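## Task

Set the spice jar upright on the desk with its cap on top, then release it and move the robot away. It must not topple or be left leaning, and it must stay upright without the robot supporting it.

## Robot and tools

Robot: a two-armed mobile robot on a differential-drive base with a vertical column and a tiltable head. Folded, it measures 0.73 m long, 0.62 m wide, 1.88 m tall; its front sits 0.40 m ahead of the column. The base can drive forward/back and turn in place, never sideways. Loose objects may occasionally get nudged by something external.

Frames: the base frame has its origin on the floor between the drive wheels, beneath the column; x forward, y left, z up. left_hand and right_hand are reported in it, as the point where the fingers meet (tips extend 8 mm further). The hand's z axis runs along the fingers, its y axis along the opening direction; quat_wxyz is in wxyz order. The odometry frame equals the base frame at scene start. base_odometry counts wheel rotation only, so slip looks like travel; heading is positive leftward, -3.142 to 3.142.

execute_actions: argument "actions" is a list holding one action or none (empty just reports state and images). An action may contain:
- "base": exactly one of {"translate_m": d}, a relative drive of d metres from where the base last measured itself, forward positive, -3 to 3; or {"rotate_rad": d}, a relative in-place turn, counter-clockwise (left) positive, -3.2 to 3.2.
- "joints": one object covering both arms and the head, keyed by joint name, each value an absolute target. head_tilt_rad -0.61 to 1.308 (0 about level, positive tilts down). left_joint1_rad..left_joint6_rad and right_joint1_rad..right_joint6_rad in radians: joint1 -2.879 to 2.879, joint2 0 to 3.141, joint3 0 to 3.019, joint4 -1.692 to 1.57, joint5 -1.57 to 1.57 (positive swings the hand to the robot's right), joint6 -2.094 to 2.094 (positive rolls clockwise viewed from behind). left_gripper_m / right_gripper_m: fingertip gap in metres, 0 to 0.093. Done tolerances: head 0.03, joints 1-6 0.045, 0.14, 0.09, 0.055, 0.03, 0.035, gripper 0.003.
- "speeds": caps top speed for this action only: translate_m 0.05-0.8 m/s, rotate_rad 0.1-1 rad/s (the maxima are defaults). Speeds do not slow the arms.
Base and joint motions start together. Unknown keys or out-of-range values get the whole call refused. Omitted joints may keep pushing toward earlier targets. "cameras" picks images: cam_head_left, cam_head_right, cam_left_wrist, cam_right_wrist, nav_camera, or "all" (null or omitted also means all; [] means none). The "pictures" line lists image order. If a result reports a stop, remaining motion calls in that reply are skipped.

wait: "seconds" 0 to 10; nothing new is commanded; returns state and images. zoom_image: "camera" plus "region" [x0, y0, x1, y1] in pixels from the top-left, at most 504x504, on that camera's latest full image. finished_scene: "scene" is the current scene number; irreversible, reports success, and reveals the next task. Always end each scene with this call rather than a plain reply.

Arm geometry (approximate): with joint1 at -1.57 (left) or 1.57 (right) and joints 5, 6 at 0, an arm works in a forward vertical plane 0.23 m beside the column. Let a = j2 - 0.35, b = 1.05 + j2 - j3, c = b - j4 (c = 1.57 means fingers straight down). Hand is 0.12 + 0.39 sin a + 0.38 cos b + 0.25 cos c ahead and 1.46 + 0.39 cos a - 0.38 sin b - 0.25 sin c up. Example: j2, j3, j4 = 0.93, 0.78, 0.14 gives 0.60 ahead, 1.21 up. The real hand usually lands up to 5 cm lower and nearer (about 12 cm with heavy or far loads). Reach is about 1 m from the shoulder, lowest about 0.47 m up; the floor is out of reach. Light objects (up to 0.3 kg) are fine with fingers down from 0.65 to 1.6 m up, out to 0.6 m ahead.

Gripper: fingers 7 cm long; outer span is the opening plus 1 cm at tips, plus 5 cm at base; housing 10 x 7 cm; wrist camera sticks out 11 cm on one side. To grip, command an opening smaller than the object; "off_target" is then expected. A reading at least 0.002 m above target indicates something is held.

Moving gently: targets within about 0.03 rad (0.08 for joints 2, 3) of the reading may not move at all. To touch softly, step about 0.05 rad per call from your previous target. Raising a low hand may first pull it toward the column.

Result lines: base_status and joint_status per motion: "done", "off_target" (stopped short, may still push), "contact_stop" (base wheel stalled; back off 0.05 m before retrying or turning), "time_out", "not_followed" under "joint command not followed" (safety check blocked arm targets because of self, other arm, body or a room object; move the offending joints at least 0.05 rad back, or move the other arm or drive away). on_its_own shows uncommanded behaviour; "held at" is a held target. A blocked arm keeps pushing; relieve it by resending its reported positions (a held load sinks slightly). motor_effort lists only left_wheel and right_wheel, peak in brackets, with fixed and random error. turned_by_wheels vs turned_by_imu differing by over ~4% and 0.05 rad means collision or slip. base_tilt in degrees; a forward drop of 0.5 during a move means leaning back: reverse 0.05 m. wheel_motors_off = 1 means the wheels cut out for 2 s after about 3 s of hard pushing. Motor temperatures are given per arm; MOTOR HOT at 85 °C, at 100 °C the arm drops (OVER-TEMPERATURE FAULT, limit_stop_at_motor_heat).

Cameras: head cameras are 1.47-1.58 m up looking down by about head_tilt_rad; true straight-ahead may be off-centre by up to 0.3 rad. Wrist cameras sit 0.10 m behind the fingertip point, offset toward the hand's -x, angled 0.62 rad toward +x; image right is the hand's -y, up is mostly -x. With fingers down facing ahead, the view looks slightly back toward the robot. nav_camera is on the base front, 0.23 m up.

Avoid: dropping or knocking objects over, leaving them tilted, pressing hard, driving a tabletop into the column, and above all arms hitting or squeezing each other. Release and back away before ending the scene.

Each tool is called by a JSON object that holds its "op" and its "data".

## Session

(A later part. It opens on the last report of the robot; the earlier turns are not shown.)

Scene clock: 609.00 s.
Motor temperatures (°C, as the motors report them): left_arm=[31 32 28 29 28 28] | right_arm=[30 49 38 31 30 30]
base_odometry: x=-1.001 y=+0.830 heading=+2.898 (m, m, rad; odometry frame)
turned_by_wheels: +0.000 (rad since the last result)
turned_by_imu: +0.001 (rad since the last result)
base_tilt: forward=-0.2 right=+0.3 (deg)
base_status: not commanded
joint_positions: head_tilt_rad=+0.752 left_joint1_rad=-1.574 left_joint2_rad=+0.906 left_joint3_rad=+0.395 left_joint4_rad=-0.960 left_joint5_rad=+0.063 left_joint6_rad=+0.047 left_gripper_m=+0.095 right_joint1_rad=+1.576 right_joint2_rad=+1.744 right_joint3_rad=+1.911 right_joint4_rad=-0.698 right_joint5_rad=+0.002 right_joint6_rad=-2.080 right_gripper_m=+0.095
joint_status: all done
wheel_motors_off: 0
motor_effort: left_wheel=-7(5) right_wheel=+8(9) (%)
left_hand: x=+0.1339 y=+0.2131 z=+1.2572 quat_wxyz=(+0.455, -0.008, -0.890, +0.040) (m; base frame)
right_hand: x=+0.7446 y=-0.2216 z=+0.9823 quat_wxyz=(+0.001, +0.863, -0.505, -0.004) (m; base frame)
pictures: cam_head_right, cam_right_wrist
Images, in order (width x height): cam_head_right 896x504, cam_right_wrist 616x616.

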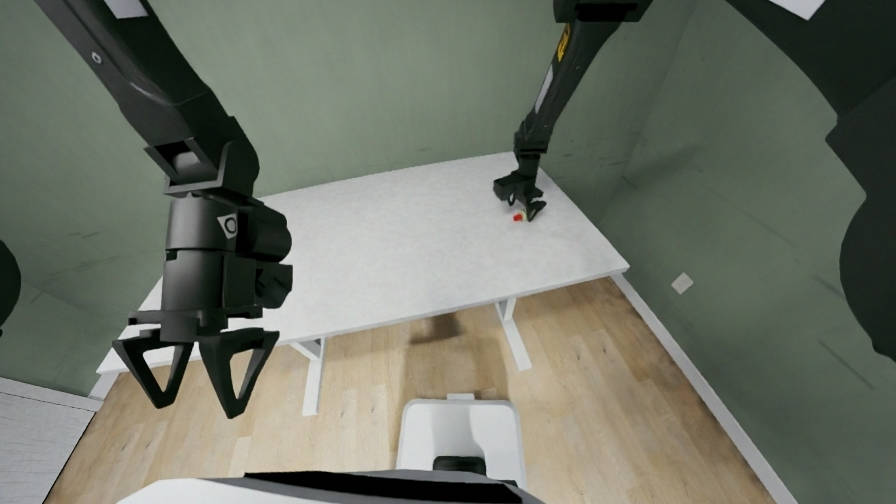

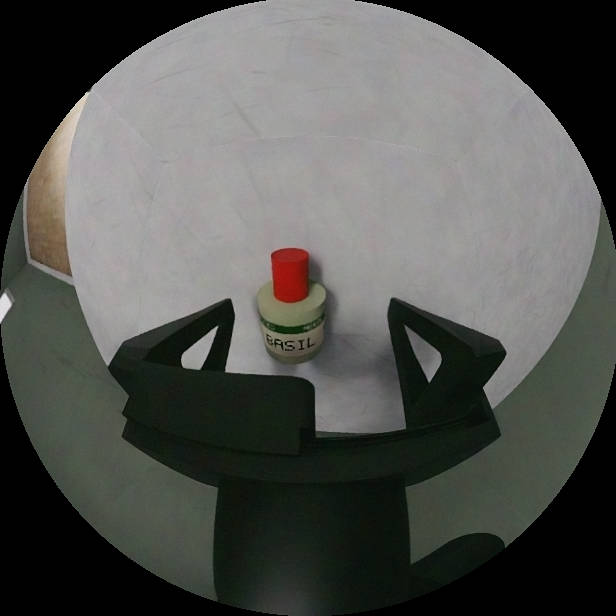

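{"op": "execute_actions", "data": {"actions": [{"joints": {"right_joint2_rad": 1.781, "right_joint3_rad": 1.93}}], "cameras": ["cam_right_wrist", "cam_head_right"]}}

Scene clock: 629.63 s.
Motor temperatures (°C, as the motors report them): left_arm=[31 32 28 29 28 28] | right_arm=[30 48 39 31 30 30]
base_odometry: x=-1.001 y=+0.830 heading=+2.898 (m, m, rad; odometry frame)
turned_by_wheels: +0.000 (rad since the last result)
turned_by_imu: +0.001 (rad since the last result)
base_tilt: forward=-0.3 right=+0.2 (deg)
base_status: not commanded
joint_positions: head_tilt_rad=+0.752 left_joint1_rad=-1.574 left_joint2_rad=+0.906 left_joint3_rad=+0.395 left_joint4_rad=-0.960 left_joint5_rad=+0.063 left_joint6_rad=+0.047 left_gripper_m=+0.095 right_joint1_rad=+1.576 right_joint2_rad=+1.770 right_joint3_rad=+1.911 right_joint4_rad=-0.698 right_joint5_rad=+0.002 right_joint6_rad=-2.080 right_gripper_m=+0.095
joint_status: all done
wheel_motors_off: 0
motor_effort: left_wheel=-7(8) right_wheel=+8(8) (%)
left_hand: x=+0.1339 y=+0.2131 z=+1.2572 quat_wxyz=(+0.455, -0.008, -0.890, +0.040) (m; base frame)
right_hand: x=+0.7320 y=-0.2216 z=+0.9661 quat_wxyz=(+0.007, +0.863, -0.505, -0.015) (m; base frame)
pictures: cam_head_right, cam_right_wrist
Images, in order (width x height): cam_head_right 896x504, cam_right_wrist 616x616.

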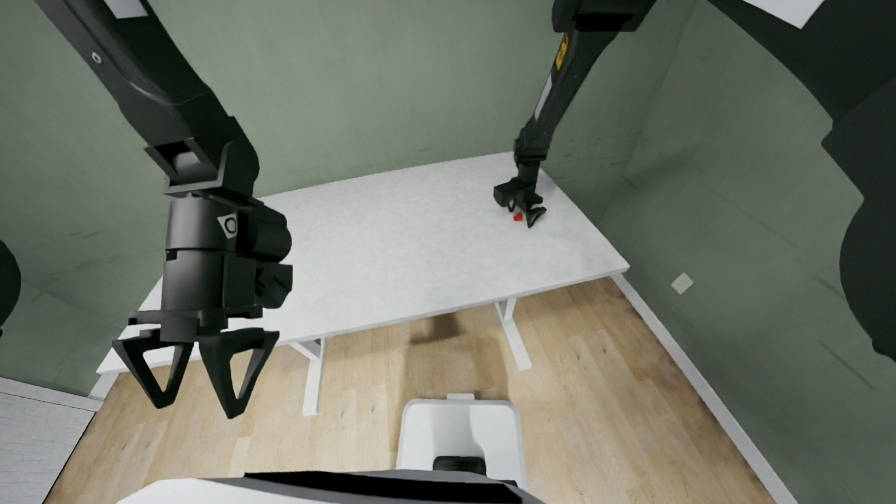

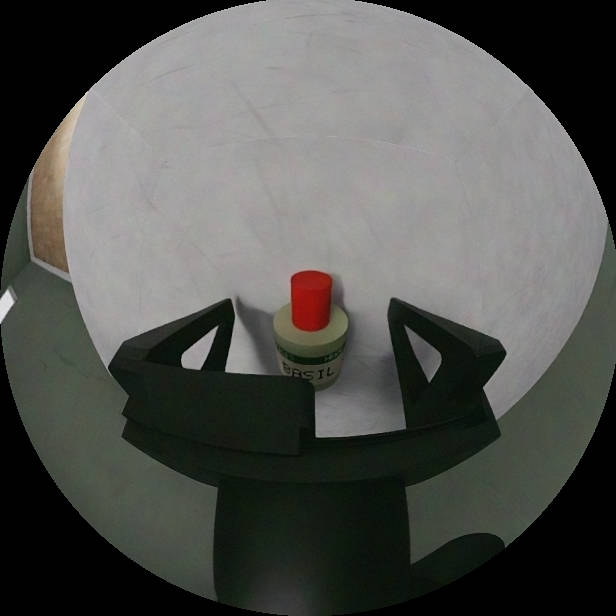

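{"op": "zoom_image", "data": {"camera": "cam_right_wrist", "region": [220, 255, 400, 405]}}

Region (220, 255, 400, 405) of cam_right_wrist's 616x616 image, scaled by 2.800, with more detail than that image has.

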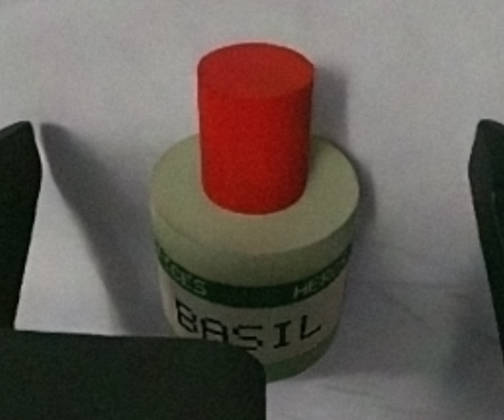

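{"op": "execute_actions", "data": {"actions": [{"base": {"rotate_rad": -0.012}, "speeds": {"rotate_rad": 0.1}}], "cameras": ["cam_right_wrist", "cam_head_right"]}}

Scene clock: 670.10 s.
Motor temperatures (°C, as the motors report them): left_arm=[31 32 28 29 28 28] | right_arm=[30 49 39 31 30 30]
base_odometry: x=-1.001 y=+0.830 heading=+2.886 (m, m, rad; odometry frame)
turned_by_wheels: -0.012 (rad since the last result)
turned_by_imu: -0.011 (rad since the last result)
base_tilt: forward=-0.2 right=+0.2 (deg)
base_status: done
joint_positions: head_tilt_rad=+0.752 left_joint1_rad=-1.574 left_joint2_rad=+0.906 left_joint3_rad=+0.395 left_joint4_rad=-0.960 left_joint5_rad=+0.063 left_joint6_rad=+0.047 left_gripper_m=+0.095 right_joint1_rad=+1.568 right_joint2_rad=+1.770 right_joint3_rad=+1.911 right_joint4_rad=-0.698 right_joint5_rad=+0.002 right_joint6_rad=-2.080 right_gripper_m=+0.095
joint_status: not commanded
wheel_motors_off: 0
motor_effort: left_wheel=+3(10) right_wheel=+1(15) (%)
left_hand: x=+0.1339 y=+0.2131 z=+1.2572 quat_wxyz=(+0.455, -0.008, -0.890, +0.040) (m; base frame)
right_hand: x=+0.7320 y=-0.2281 z=+0.9661 quat_wxyz=(+0.010, +0.862, -0.507, -0.013) (m; base frame)
pictures: cam_head_right, cam_right_wrist
Images, in order (width x height): cam_head_right 896x504, cam_right_wrist 616x616.

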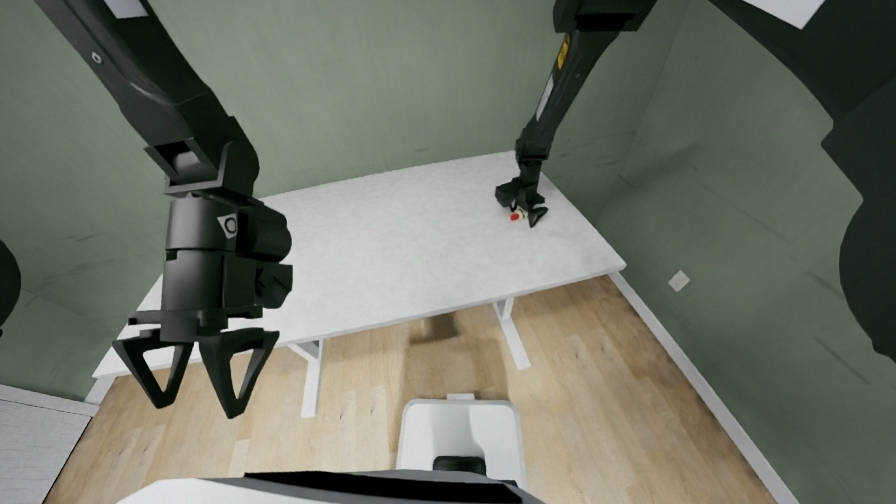

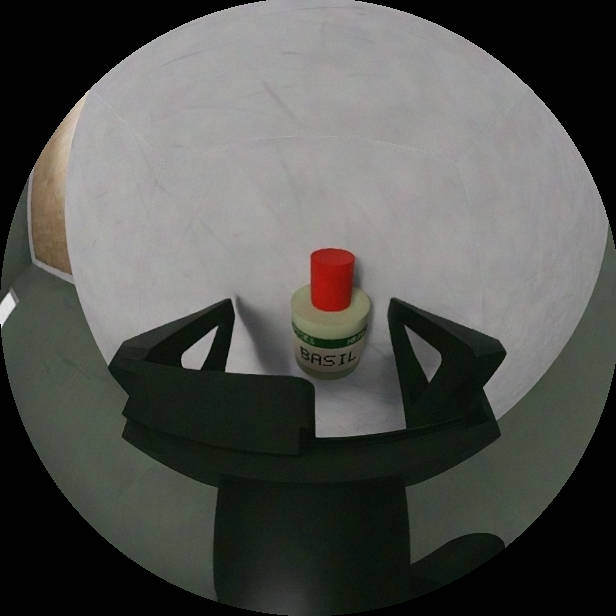

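{"op": "zoom_image", "data": {"camera": "cam_right_wrist", "region": [225, 235, 405, 385]}}

Region (225, 235, 405, 385) of cam_right_wrist's 616x616 image, scaled by 2.800, with more detail than that image has.

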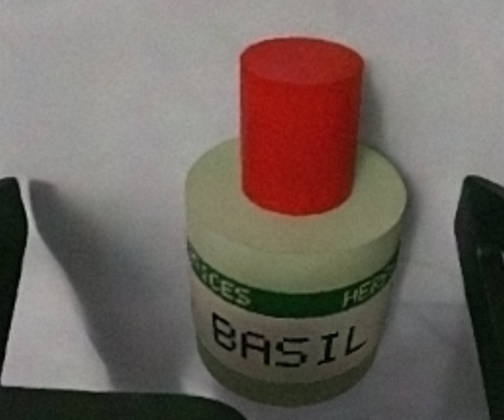

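{"op": "execute_actions", "data": {"actions": [{"base": {"rotate_rad": 0.011}, "speeds": {"rotate_rad": 0.1}}], "cameras": ["cam_right_wrist"]}}

Scene clock: 697.67 s.
Motor temperatures (°C, as the motors report them): left_arm=[31 32 28 29 28 28] | right_arm=[30 49 39 31 30 30]
base_odometry: x=-1.001 y=+0.830 heading=+2.896 (m, m, rad; odometry frame)
turned_by_wheels: +0.010 (rad since the last result)
turned_by_imu: +0.011 (rad since the last result)
base_tilt: forward=-0.3 right=+0.2 (deg)
base_status: done
joint_positions: head_tilt_rad=+0.752 left_joint1_rad=-1.574 left_joint2_rad=+0.906 left_joint3_rad=+0.395 left_joint4_rad=-0.960 left_joint5_rad=+0.063 left_joint6_rad=+0.047 left_gripper_m=+0.095 right_joint1_rad=+1.572 right_joint2_rad=+1.771 right_joint3_rad=+1.911 right_joint4_rad=-0.698 right_joint5_rad=+0.002 right_joint6_rad=-2.080 right_gripper_m=+0.095
joint_status: not commanded
wheel_motors_off: 0
motor_effort: left_wheel=-5(15) right_wheel=+4(21) (%)
left_hand: x=+0.1339 y=+0.2131 z=+1.2572 quat_wxyz=(+0.455, -0.008, -0.890, +0.040) (m; base frame)
right_hand: x=+0.7318 y=-0.2253 z=+0.9659 quat_wxyz=(+0.009, +0.862, -0.506, -0.014) (m; base frame)
pictures: cam_right_wrist
Images, in order (width x height): cam_right_wrist 616x616.

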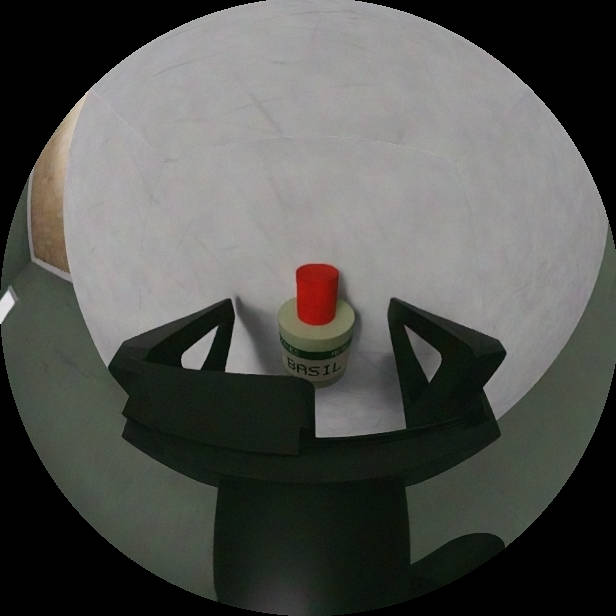

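{"op": "zoom_image", "data": {"camera": "cam_right_wrist", "region": [225, 245, 405, 395]}}

Region (225, 245, 405, 395) of cam_right_wrist's 616x616 image, scaled by 2.800, with more detail than that image has.

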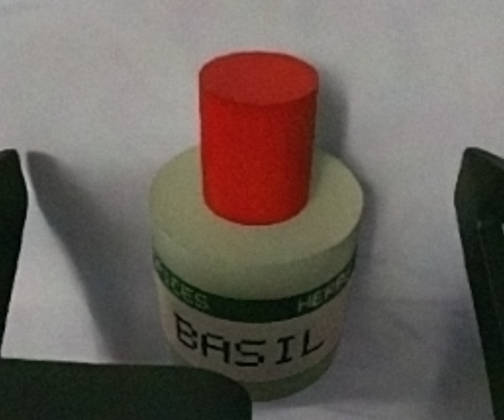

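{"op": "execute_actions", "data": {"actions": [{"joints": {"right_gripper_m": 0.028}}], "cameras": ["cam_right_wrist", "cam_head_right"]}}

Scene clock: 708.07 s.
Motor temperatures (°C, as the motors report them): left_arm=[31 32 28 29 28 28] | right_arm=[30 50 39 31 30 30]
base_odometry: x=-1.001 y=+0.830 heading=+2.896 (m, m, rad; odometry frame)
turned_by_wheels: +0.000 (rad since the last result)
turned_by_imu: +0.001 (rad since the last result)
base_tilt: forward=-0.3 right=+0.1 (deg)
base_status: not commanded
joint_positions: head_tilt_rad=+0.752 left_joint1_rad=-1.574 left_joint2_rad=+0.906 left_joint3_rad=+0.395 left_joint4_rad=-0.960 left_joint5_rad=+0.063 left_joint6_rad=+0.047 left_gripper_m=+0.095 right_joint1_rad=+1.572 right_joint2_rad=+1.771 right_joint3_rad=+1.911 right_joint4_rad=-0.698 right_joint5_rad=+0.002 right_joint6_rad=-2.081 right_gripper_m=+0.038
joint_status: right_gripper_m off_target (ended at +0.038, target +0.028)
wheel_motors_off: 0
motor_effort: left_wheel=-2(5) right_wheel=+5(5) (%)
left_hand: x=+0.1339 y=+0.2131 z=+1.2572 quat_wxyz=(+0.455, -0.008, -0.890, +0.040) (m; base frame)
right_hand: x=+0.7318 y=-0.2252 z=+0.9659 quat_wxyz=(+0.009, +0.863, -0.506, -0.014) (m; base frame)
pictures: cam_head_right, cam_right_wrist
Images, in order (width x height): cam_head_right 896x504, cam_right_wrist 616x616.

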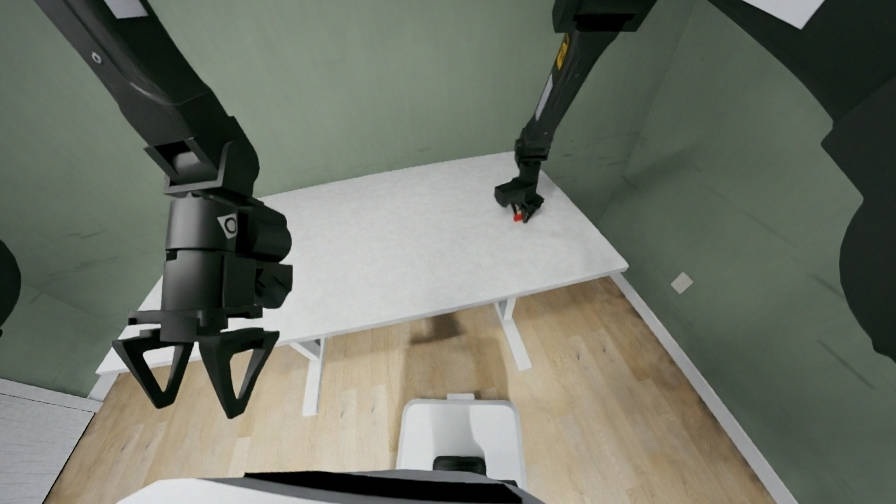

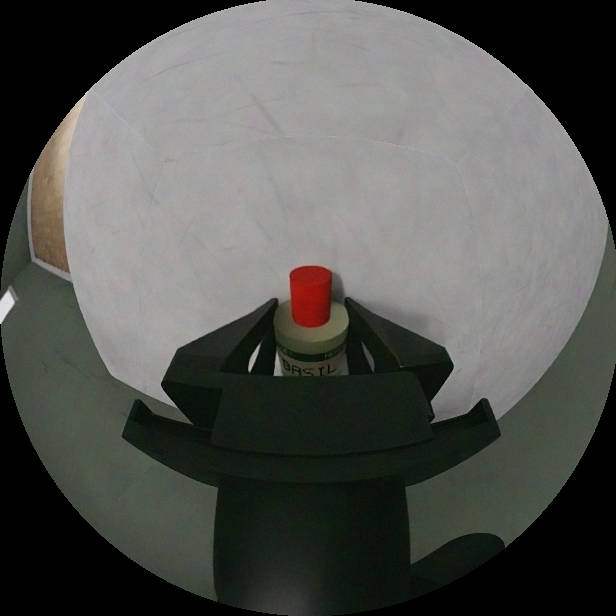

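{"op": "zoom_image", "data": {"camera": "cam_right_wrist", "region": [235, 245, 395, 395]}}

Region (235, 245, 395, 395) of cam_right_wrist's 616x616 image, scaled by 3.150, with more detail than that image has; it fills the top 472 rows of this view, and the rest is white.

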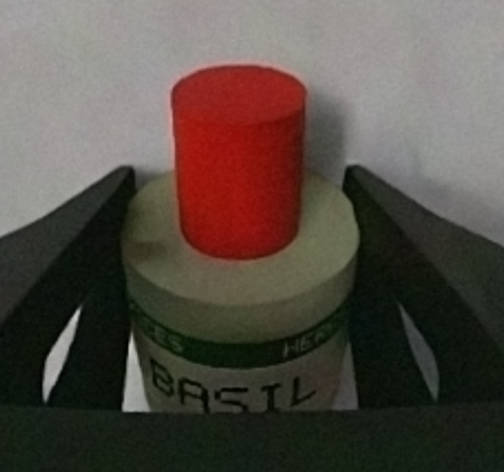

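{"op": "execute_actions", "data": {"actions": [{"joints": {"right_joint2_rad": 1.6, "right_joint3_rad": 1.96}}], "cameras": ["cam_right_wrist", "cam_head_right"]}}

Scene clock: 829.43 s.
Motor temperatures (°C, as the motors report them): left_arm=[31 32 28 29 28 28] | right_arm=[30 51 39 31 30 30]
base_odometry: x=-1.001 y=+0.830 heading=+2.896 (m, m, rad; odometry frame)
turned_by_wheels: +0.000 (rad since the last result)
turned_by_imu: +0.001 (rad since the last result)
base_tilt: forward=-0.3 right=+0.2 (deg)
base_status: not commanded
joint_positions: head_tilt_rad=+0.752 left_joint1_rad=-1.574 left_joint2_rad=+0.906 left_joint3_rad=+0.395 left_joint4_rad=-0.960 left_joint5_rad=+0.063 left_joint6_rad=+0.047 left_gripper_m=+0.095 right_joint1_rad=+1.572 right_joint2_rad=+1.595 right_joint3_rad=+1.942 right_joint4_rad=-0.698 right_joint5_rad=+0.002 right_joint6_rad=-2.081 right_gripper_m=+0.038
joint_status: all done
wheel_motors_off: 0
motor_effort: left_wheel=-7(7) right_wheel=+6(6) (%)
left_hand: x=+0.1339 y=+0.2131 z=+1.2572 quat_wxyz=(+0.455, -0.008, -0.890, +0.040) (m; base frame)
right_hand: x=+0.8234 y=-0.2253 z=+1.0899 quat_wxyz=(-0.043, +0.859, -0.504, +0.075) (m; base frame)
pictures: cam_head_right, cam_right_wrist
Images, in order (width x height): cam_head_right 896x504, cam_right_wrist 616x616.

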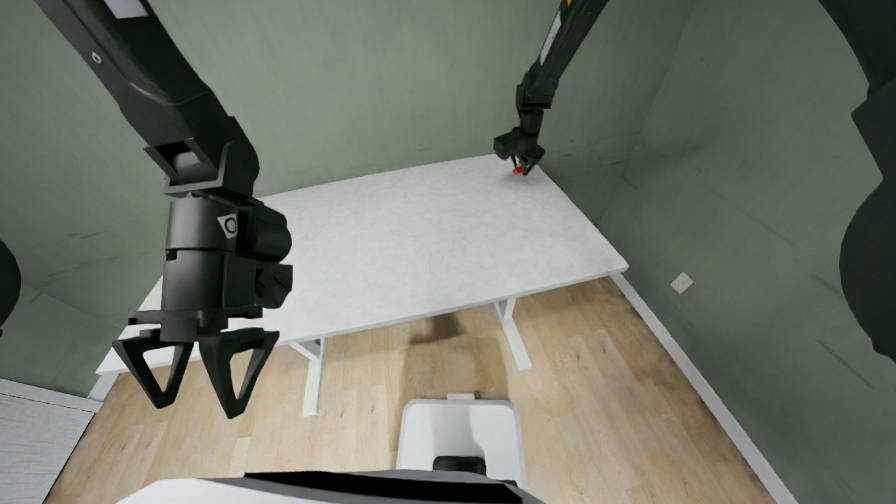

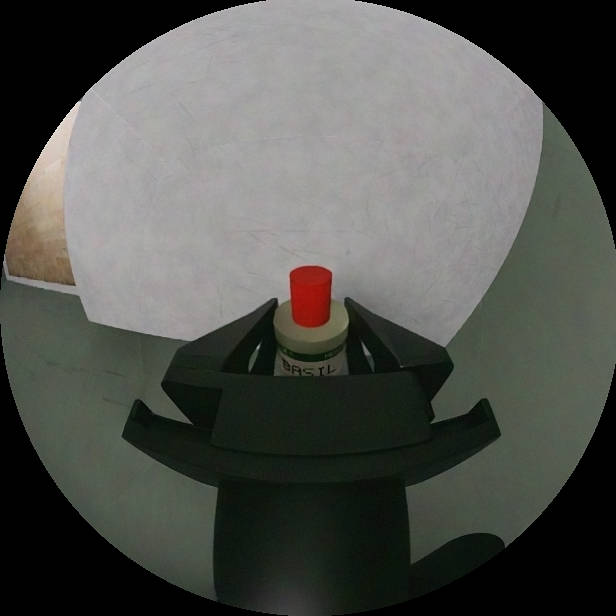

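{"op": "execute_actions", "data": {"actions": [{"base": {"translate_m": -0.2}, "joints": {"right_joint4_rad": 1.363, "right_joint6_rad": 0.0}}], "cameras": ["cam_right_wrist", "cam_head_right"]}}

Scene clock: 836.47 s.
Motor temperatures (°C, as the motors report them): left_arm=[31 32 28 29 28 28] | right_arm=[30 52 40 31 30 30]
base_odometry: x=-0.807 y=+0.781 heading=+2.898 (m, m, rad; odometry frame)
turned_by_wheels: +0.001 (rad since the last result)
turned_by_imu: +0.003 (rad since the last result)
base_tilt: forward=-0.2 right=+0.1 (deg)
base_status: done
joint_positions: head_tilt_rad=+0.753 left_joint1_rad=-1.574 left_joint2_rad=+0.906 left_joint3_rad=+0.391 left_joint4_rad=-0.960 left_joint5_rad=+0.063 left_joint6_rad=+0.047 left_gripper_m=+0.095 right_joint1_rad=+1.572 right_joint2_rad=+1.595 right_joint3_rad=+1.942 right_joint4_rad=+1.349 right_joint5_rad=+0.002 right_joint6_rad=-0.006 right_gripper_m=+0.038
joint_status: all done
wheel_motors_off: 0
motor_effort: left_wheel=-1(54) right_wheel=-1(60) (%)
left_hand: x=+0.1319 y=+0.2131 z=+1.2579 quat_wxyz=(+0.457, -0.008, -0.889, +0.040) (m; base frame)
right_hand: x=+0.9771 y=-0.2255 z=+1.4804 quat_wxyz=(-0.896, +0.000, -0.445, +0.003) (m; base frame)
pictures: cam_head_right, cam_right_wrist
Images, in order (width x height): cam_head_right 896x504, cam_right_wrist 616x616.

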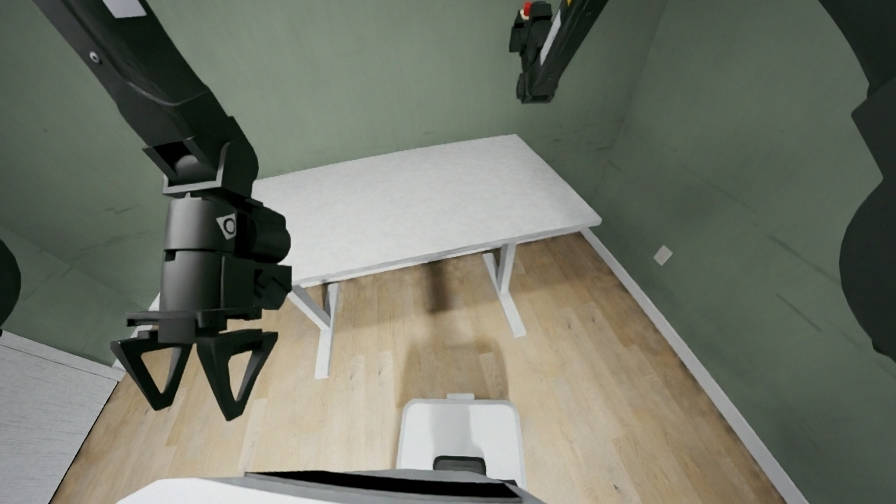

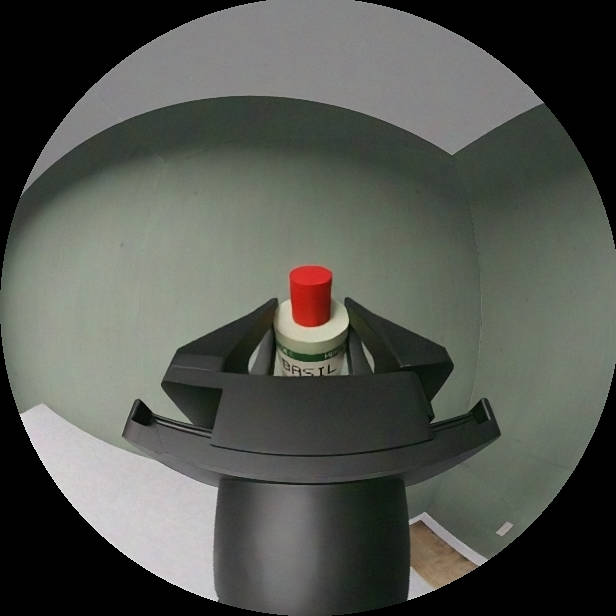

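{"op": "execute_actions", "data": {"actions": [{"joints": {"right_joint2_rad": 1.985, "right_joint3_rad": 1.573}}], "cameras": ["cam_right_wrist", "cam_head_right"]}}

Scene clock: 850.53 s.
Motor temperatures (°C, as the motors report them): left_arm=[31 32 28 29 28 28] | right_arm=[30 52 41 31 30 30]
base_odometry: x=-0.807 y=+0.781 heading=+2.898 (m, m, rad; odometry frame)
turned_by_wheels: +0.000 (rad since the last result)
turned_by_imu: +0.001 (rad since the last result)
base_tilt: forward=-0.3 right=+0.2 (deg)
base_status: not commanded
joint_positions: head_tilt_rad=+0.753 left_joint1_rad=-1.574 left_joint2_rad=+0.906 left_joint3_rad=+0.393 left_joint4_rad=-0.960 left_joint5_rad=+0.063 left_joint6_rad=+0.047 left_gripper_m=+0.095 right_joint1_rad=+1.571 right_joint2_rad=+1.979 right_joint3_rad=+1.562 right_joint4_rad=+1.370 right_joint5_rad=+0.003 right_joint6_rad=-0.004 right_gripper_m=+0.038
joint_status: all done
wheel_motors_off: 0
motor_effort: left_wheel=+1(9) right_wheel=-3(14) (%)
left_hand: x=+0.1325 y=+0.2131 z=+1.2577 quat_wxyz=(+0.456, -0.008, -0.889, +0.040) (m; base frame)
right_hand: x=+0.7937 y=-0.2256 z=+1.0296 quat_wxyz=(-0.673, +0.000, -0.739, +0.002) (m; base frame)
pictures: cam_head_right, cam_right_wrist
Images, in order (width x height): cam_head_right 896x504, cam_right_wrist 616x616.

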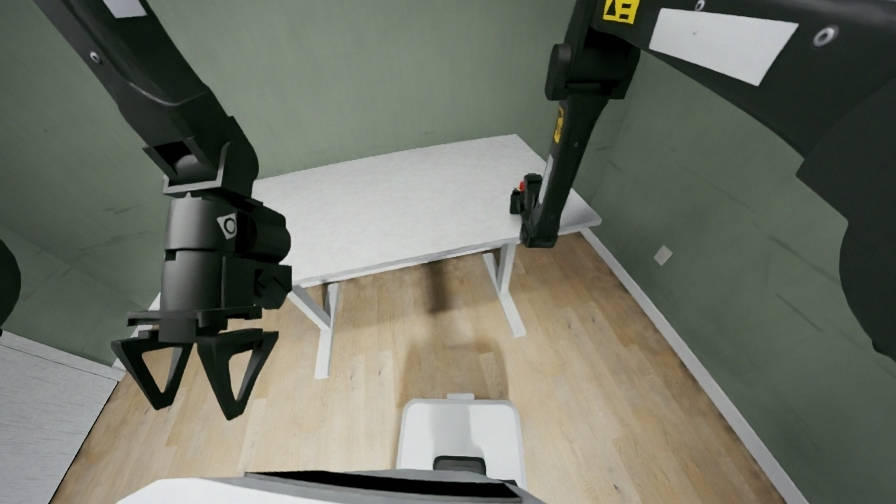

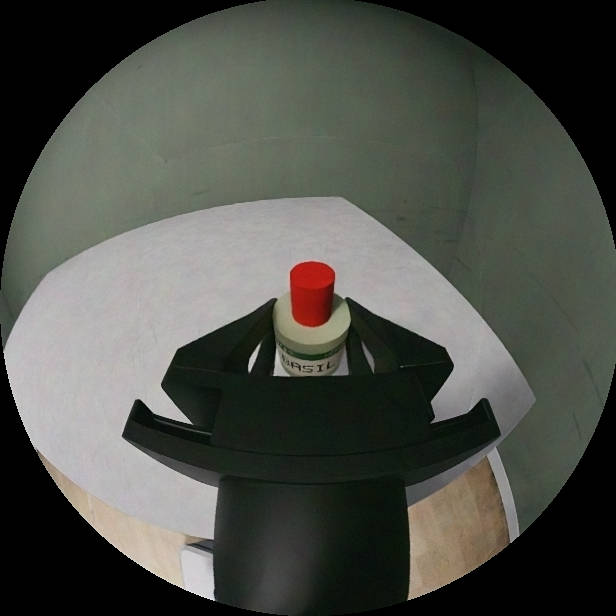

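{"op": "zoom_image", "data": {"camera": "cam_right_wrist", "region": [235, 245, 395, 395]}}

{"op": "zoom_image", "data": {"camera": "cam_head_right", "region": [480, 160, 600, 260]}}

Region (235, 245, 395, 395) of cam_right_wrist's 616x616 image, scaled by 3.150, with more detail than that image has; it fills the top 472 rows of this view, and the rest is white.

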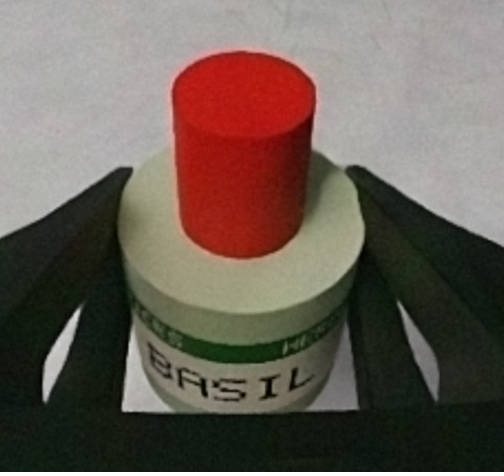

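Region (480, 160, 600, 260) of cam_head_right's 896x504 image, scaled by 4.200, with more detail than that image has.

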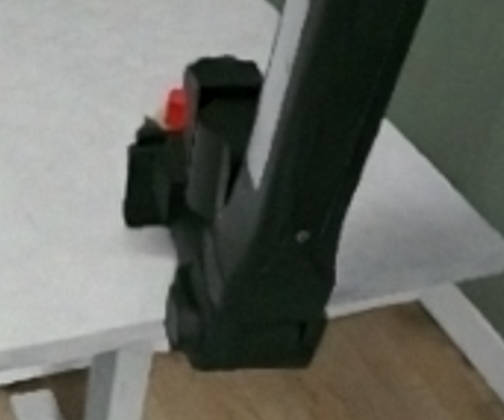

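{"op": "zoom_image", "data": {"camera": "cam_right_wrist", "region": [260, 250, 365, 385]}}

Region (260, 250, 365, 385) of cam_right_wrist's 616x616 image, scaled by 3.733, with more detail than that image has.

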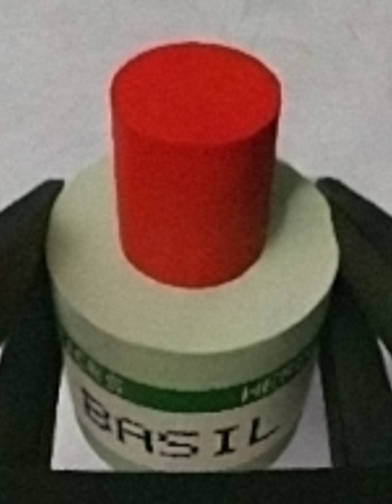

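{"op": "execute_actions", "data": {"actions": [{"joints": {"right_joint2_rad": 2.015, "right_joint4_rad": 1.325}}], "cameras": ["cam_right_wrist", "cam_head_left"]}}

Scene clock: 968.40 s.
Motor temperatures (°C, as the motors report them): left_arm=[31 32 28 29 28 28] | right_arm=[30 50 37 31 30 29]
base_odometry: x=-0.807 y=+0.781 heading=+2.898 (m, m, rad; odometry frame)
turned_by_wheels: +0.000 (rad since the last result)
turned_by_imu: +0.001 (rad since the last result)
base_tilt: forward=-0.4 right=+0.2 (deg)
base_status: not commanded
joint_positions: head_tilt_rad=+0.753 left_joint1_rad=-1.574 left_joint2_rad=+0.906 left_joint3_rad=+0.393 left_joint4_rad=-0.960 left_joint5_rad=+0.063 left_joint6_rad=+0.047 left_gripper_m=+0.095 right_joint1_rad=+1.571 right_joint2_rad=+2.012 right_joint3_rad=+1.562 right_joint4_rad=+1.332 right_joint5_rad=+0.003 right_joint6_rad=-0.004 right_gripper_m=+0.038
joint_status: all done
wheel_motors_off: 0
motor_effort: left_wheel=+2(0) right_wheel=-3(3) (%)
left_hand: x=+0.1325 y=+0.2131 z=+1.2577 quat_wxyz=(+0.456, -0.008, -0.889, +0.040) (m; base frame)
right_hand: x=+0.7777 y=-0.2256 z=+0.9982 quat_wxyz=(-0.646, +0.001, -0.763, +0.002) (m; base frame)
pictures: cam_head_left, cam_right_wrist
Images, in order (width x height): cam_head_left 896x504, cam_right_wrist 616x616.

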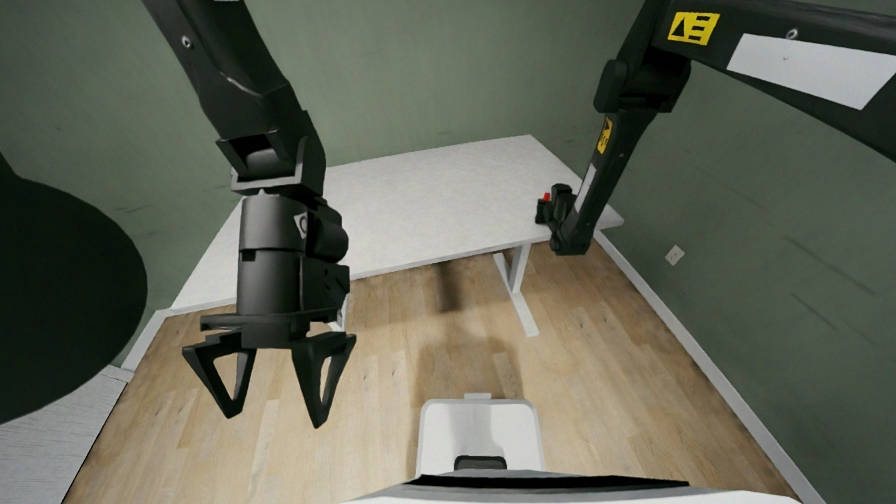

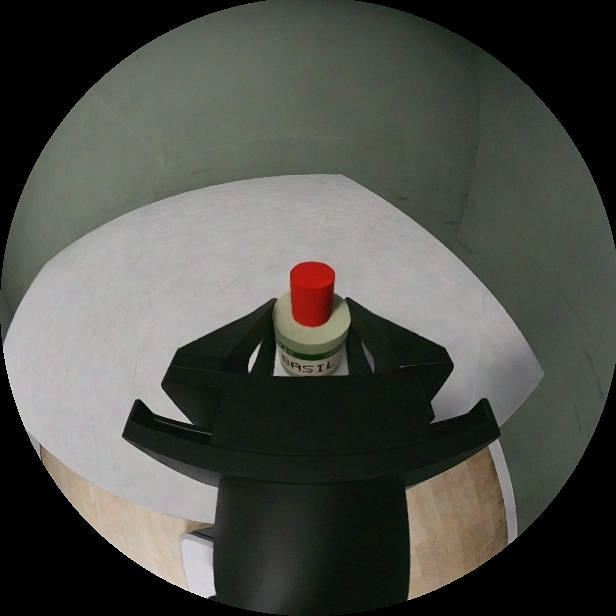

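{"op": "execute_actions", "data": {"actions": [{"joints": {"right_joint4_rad": 1.285}}], "cameras": ["cam_right_wrist", "cam_head_left"]}}

Scene clock: 979.57 s.
Motor temperatures (°C, as the motors report them): left_arm=[31 32 28 29 28 28] | right_arm=[30 50 36 31 30 29]
base_odometry: x=-0.807 y=+0.781 heading=+2.898 (m, m, rad; odometry frame)
turned_by_wheels: +0.000 (rad since the last result)
turned_by_imu: +0.001 (rad since the last result)
base_tilt: forward=-0.2 right=+0.1 (deg)
base_status: not commanded
joint_positions: head_tilt_rad=+0.753 left_joint1_rad=-1.574 left_joint2_rad=+0.906 left_joint3_rad=+0.393 left_joint4_rad=-0.960 left_joint5_rad=+0.063 left_joint6_rad=+0.047 left_gripper_m=+0.095 right_joint1_rad=+1.571 right_joint2_rad=+2.012 right_joint3_rad=+1.562 right_joint4_rad=+1.290 right_joint5_rad=+0.003 right_joint6_rad=-0.004 right_gripper_m=+0.038
joint_status: all done
wheel_motors_off: 0
motor_effort: left_wheel=+1(0) right_wheel=-3(3) (%)
left_hand: x=+0.1325 y=+0.2131 z=+1.2577 quat_wxyz=(+0.456, -0.008, -0.889, +0.040) (m; base frame)
right_hand: x=+0.7758 y=-0.2256 z=+0.9881 quat_wxyz=(-0.630, +0.001, -0.776, +0.002) (m; base frame)
pictures: cam_head_left, cam_right_wrist
Images, in order (width x height): cam_head_left 896x504, cam_right_wrist 616x616.

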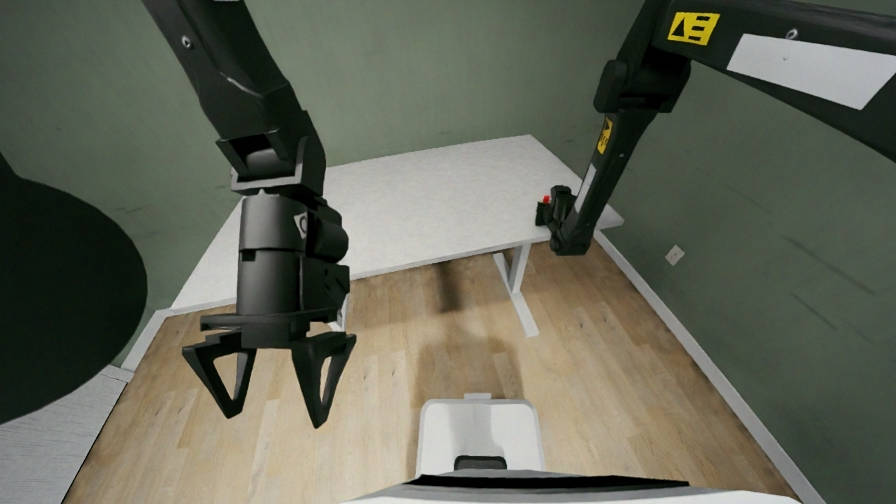

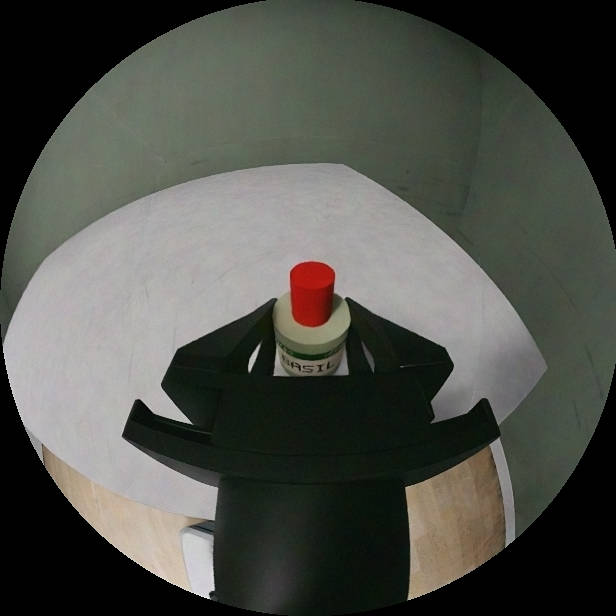

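{"op": "execute_actions", "data": {"actions": [{"joints": {"right_joint4_rad": 1.25}}], "cameras": ["cam_right_wrist", "cam_head_left"]}}

Scene clock: 987.57 s.
Motor temperatures (°C, as the motors report them): left_arm=[31 32 28 29 28 28] | right_arm=[30 50 36 31 30 29]
base_odometry: x=-0.807 y=+0.781 heading=+2.898 (m, m, rad; odometry frame)
turned_by_wheels: +0.000 (rad since the last result)
turned_by_imu: +0.001 (rad since the last result)
base_tilt: forward=-0.3 right=+0.1 (deg)
base_status: not commanded
joint_positions: head_tilt_rad=+0.753 left_joint1_rad=-1.574 left_joint2_rad=+0.906 left_joint3_rad=+0.393 left_joint4_rad=-0.960 left_joint5_rad=+0.063 left_joint6_rad=+0.047 left_gripper_m=+0.095 right_joint1_rad=+1.571 right_joint2_rad=+2.012 right_joint3_rad=+1.562 right_joint4_rad=+1.254 right_joint5_rad=+0.003 right_joint6_rad=-0.004 right_gripper_m=+0.038
joint_status: all done
wheel_motors_off: 0
motor_effort: left_wheel=+1(2) right_wheel=-3(2) (%)
left_hand: x=+0.1325 y=+0.2131 z=+1.2577 quat_wxyz=(+0.456, -0.008, -0.889, +0.040) (m; base frame)
right_hand: x=+0.7739 y=-0.2256 z=+0.9797 quat_wxyz=(-0.616, +0.001, -0.787, +0.002) (m; base frame)
pictures: cam_head_left, cam_right_wrist
Images, in order (width x height): cam_head_left 896x504, cam_right_wrist 616x616.

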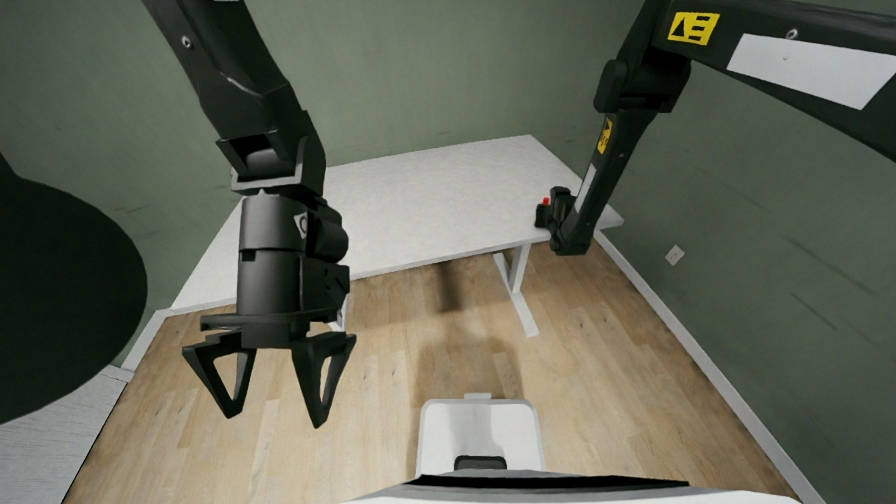

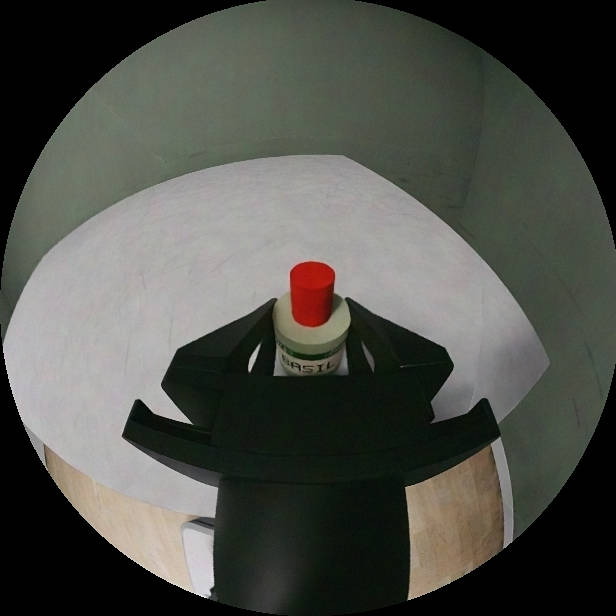

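{"op": "zoom_image", "data": {"camera": "cam_right_wrist", "region": [260, 250, 365, 385]}}

Region (260, 250, 365, 385) of cam_right_wrist's 616x616 image, scaled by 3.733, with more detail than that image has.

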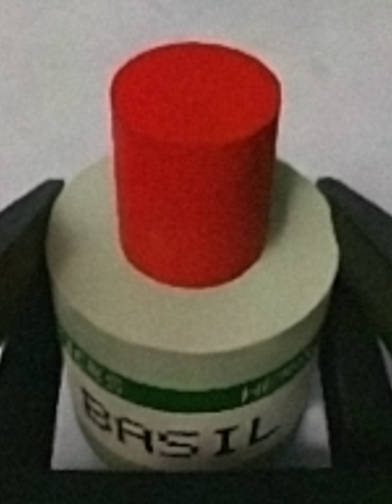

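{"op": "zoom_image", "data": {"camera": "cam_head_left", "region": [510, 170, 630, 270]}}

Region (510, 170, 630, 270) of cam_head_left's 896x504 image, scaled by 4.200, with more detail than that image has.

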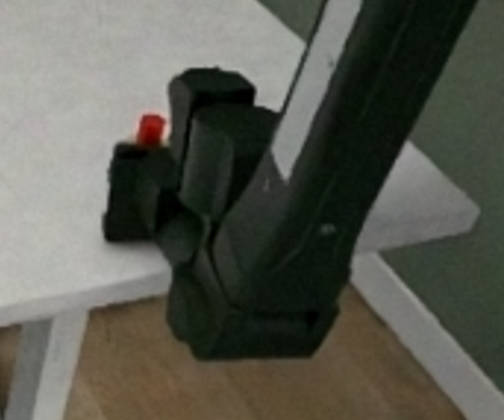

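{"op": "execute_actions", "data": {"actions": [{"joints": {"right_joint4_rad": 1.215}}], "cameras": ["cam_right_wrist", "cam_head_left"]}}

Scene clock: 1004.10 s.
Motor temperatures (°C, as the motors report them): left_arm=[31 32 28 29 28 28] | right_arm=[30 50 36 31 30 29]
base_odometry: x=-0.807 y=+0.781 heading=+2.898 (m, m, rad; odometry frame)
turned_by_wheels: +0.000 (rad since the last result)
turned_by_imu: +0.001 (rad since the last result)
base_tilt: forward=-0.1 right=+0.2 (deg)
base_status: not commanded
joint_positions: head_tilt_rad=+0.753 left_joint1_rad=-1.574 left_joint2_rad=+0.906 left_joint3_rad=+0.393 left_joint4_rad=-0.960 left_joint5_rad=+0.063 left_joint6_rad=+0.047 left_gripper_m=+0.095 right_joint1_rad=+1.571 right_joint2_rad=+2.007 right_joint3_rad=+1.562 right_joint4_rad=+1.235 right_joint5_rad=+0.003 right_joint6_rad=-0.004 right_gripper_m=+0.038
joint_status: all done
wheel_motors_off: 0
motor_effort: left_wheel=+0(3) right_wheel=-3(3) (%)
left_hand: x=+0.1325 y=+0.2131 z=+1.2577 quat_wxyz=(+0.456, -0.008, -0.889, +0.040) (m; base frame)
right_hand: x=+0.7747 y=-0.2256 z=+0.9778 quat_wxyz=(-0.611, +0.001, -0.792, +0.002) (m; base frame)
pictures: cam_head_left, cam_right_wrist
Images, in order (width x height): cam_head_left 896x504, cam_right_wrist 616x616.

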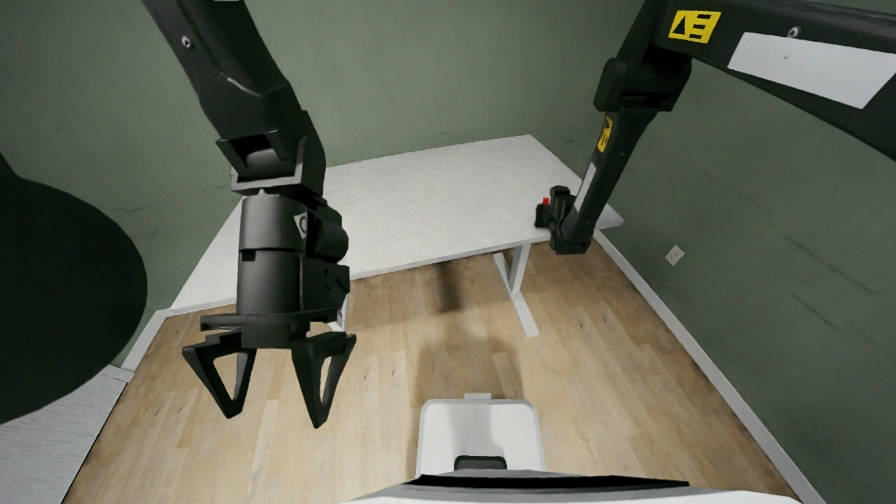

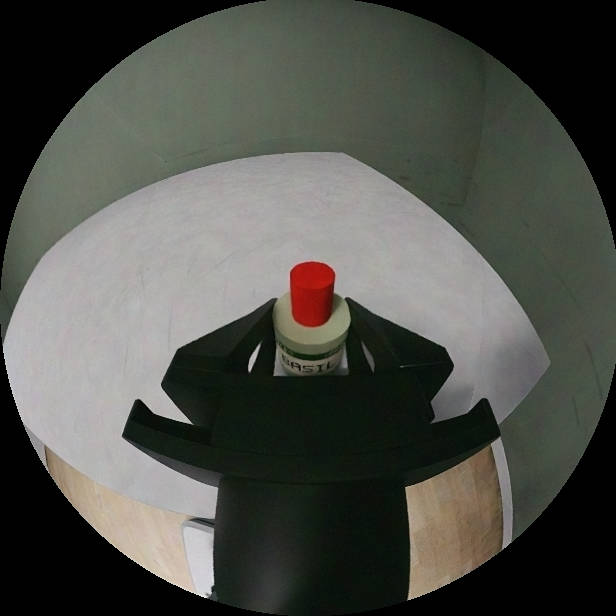

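{"op": "zoom_image", "data": {"camera": "cam_right_wrist", "region": [260, 250, 365, 385]}}

Region (260, 250, 365, 385) of cam_right_wrist's 616x616 image, scaled by 3.733, with more detail than that image has.

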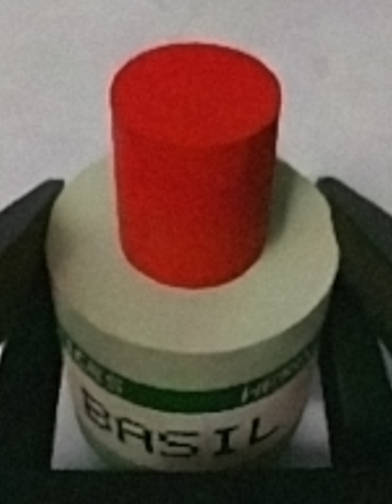

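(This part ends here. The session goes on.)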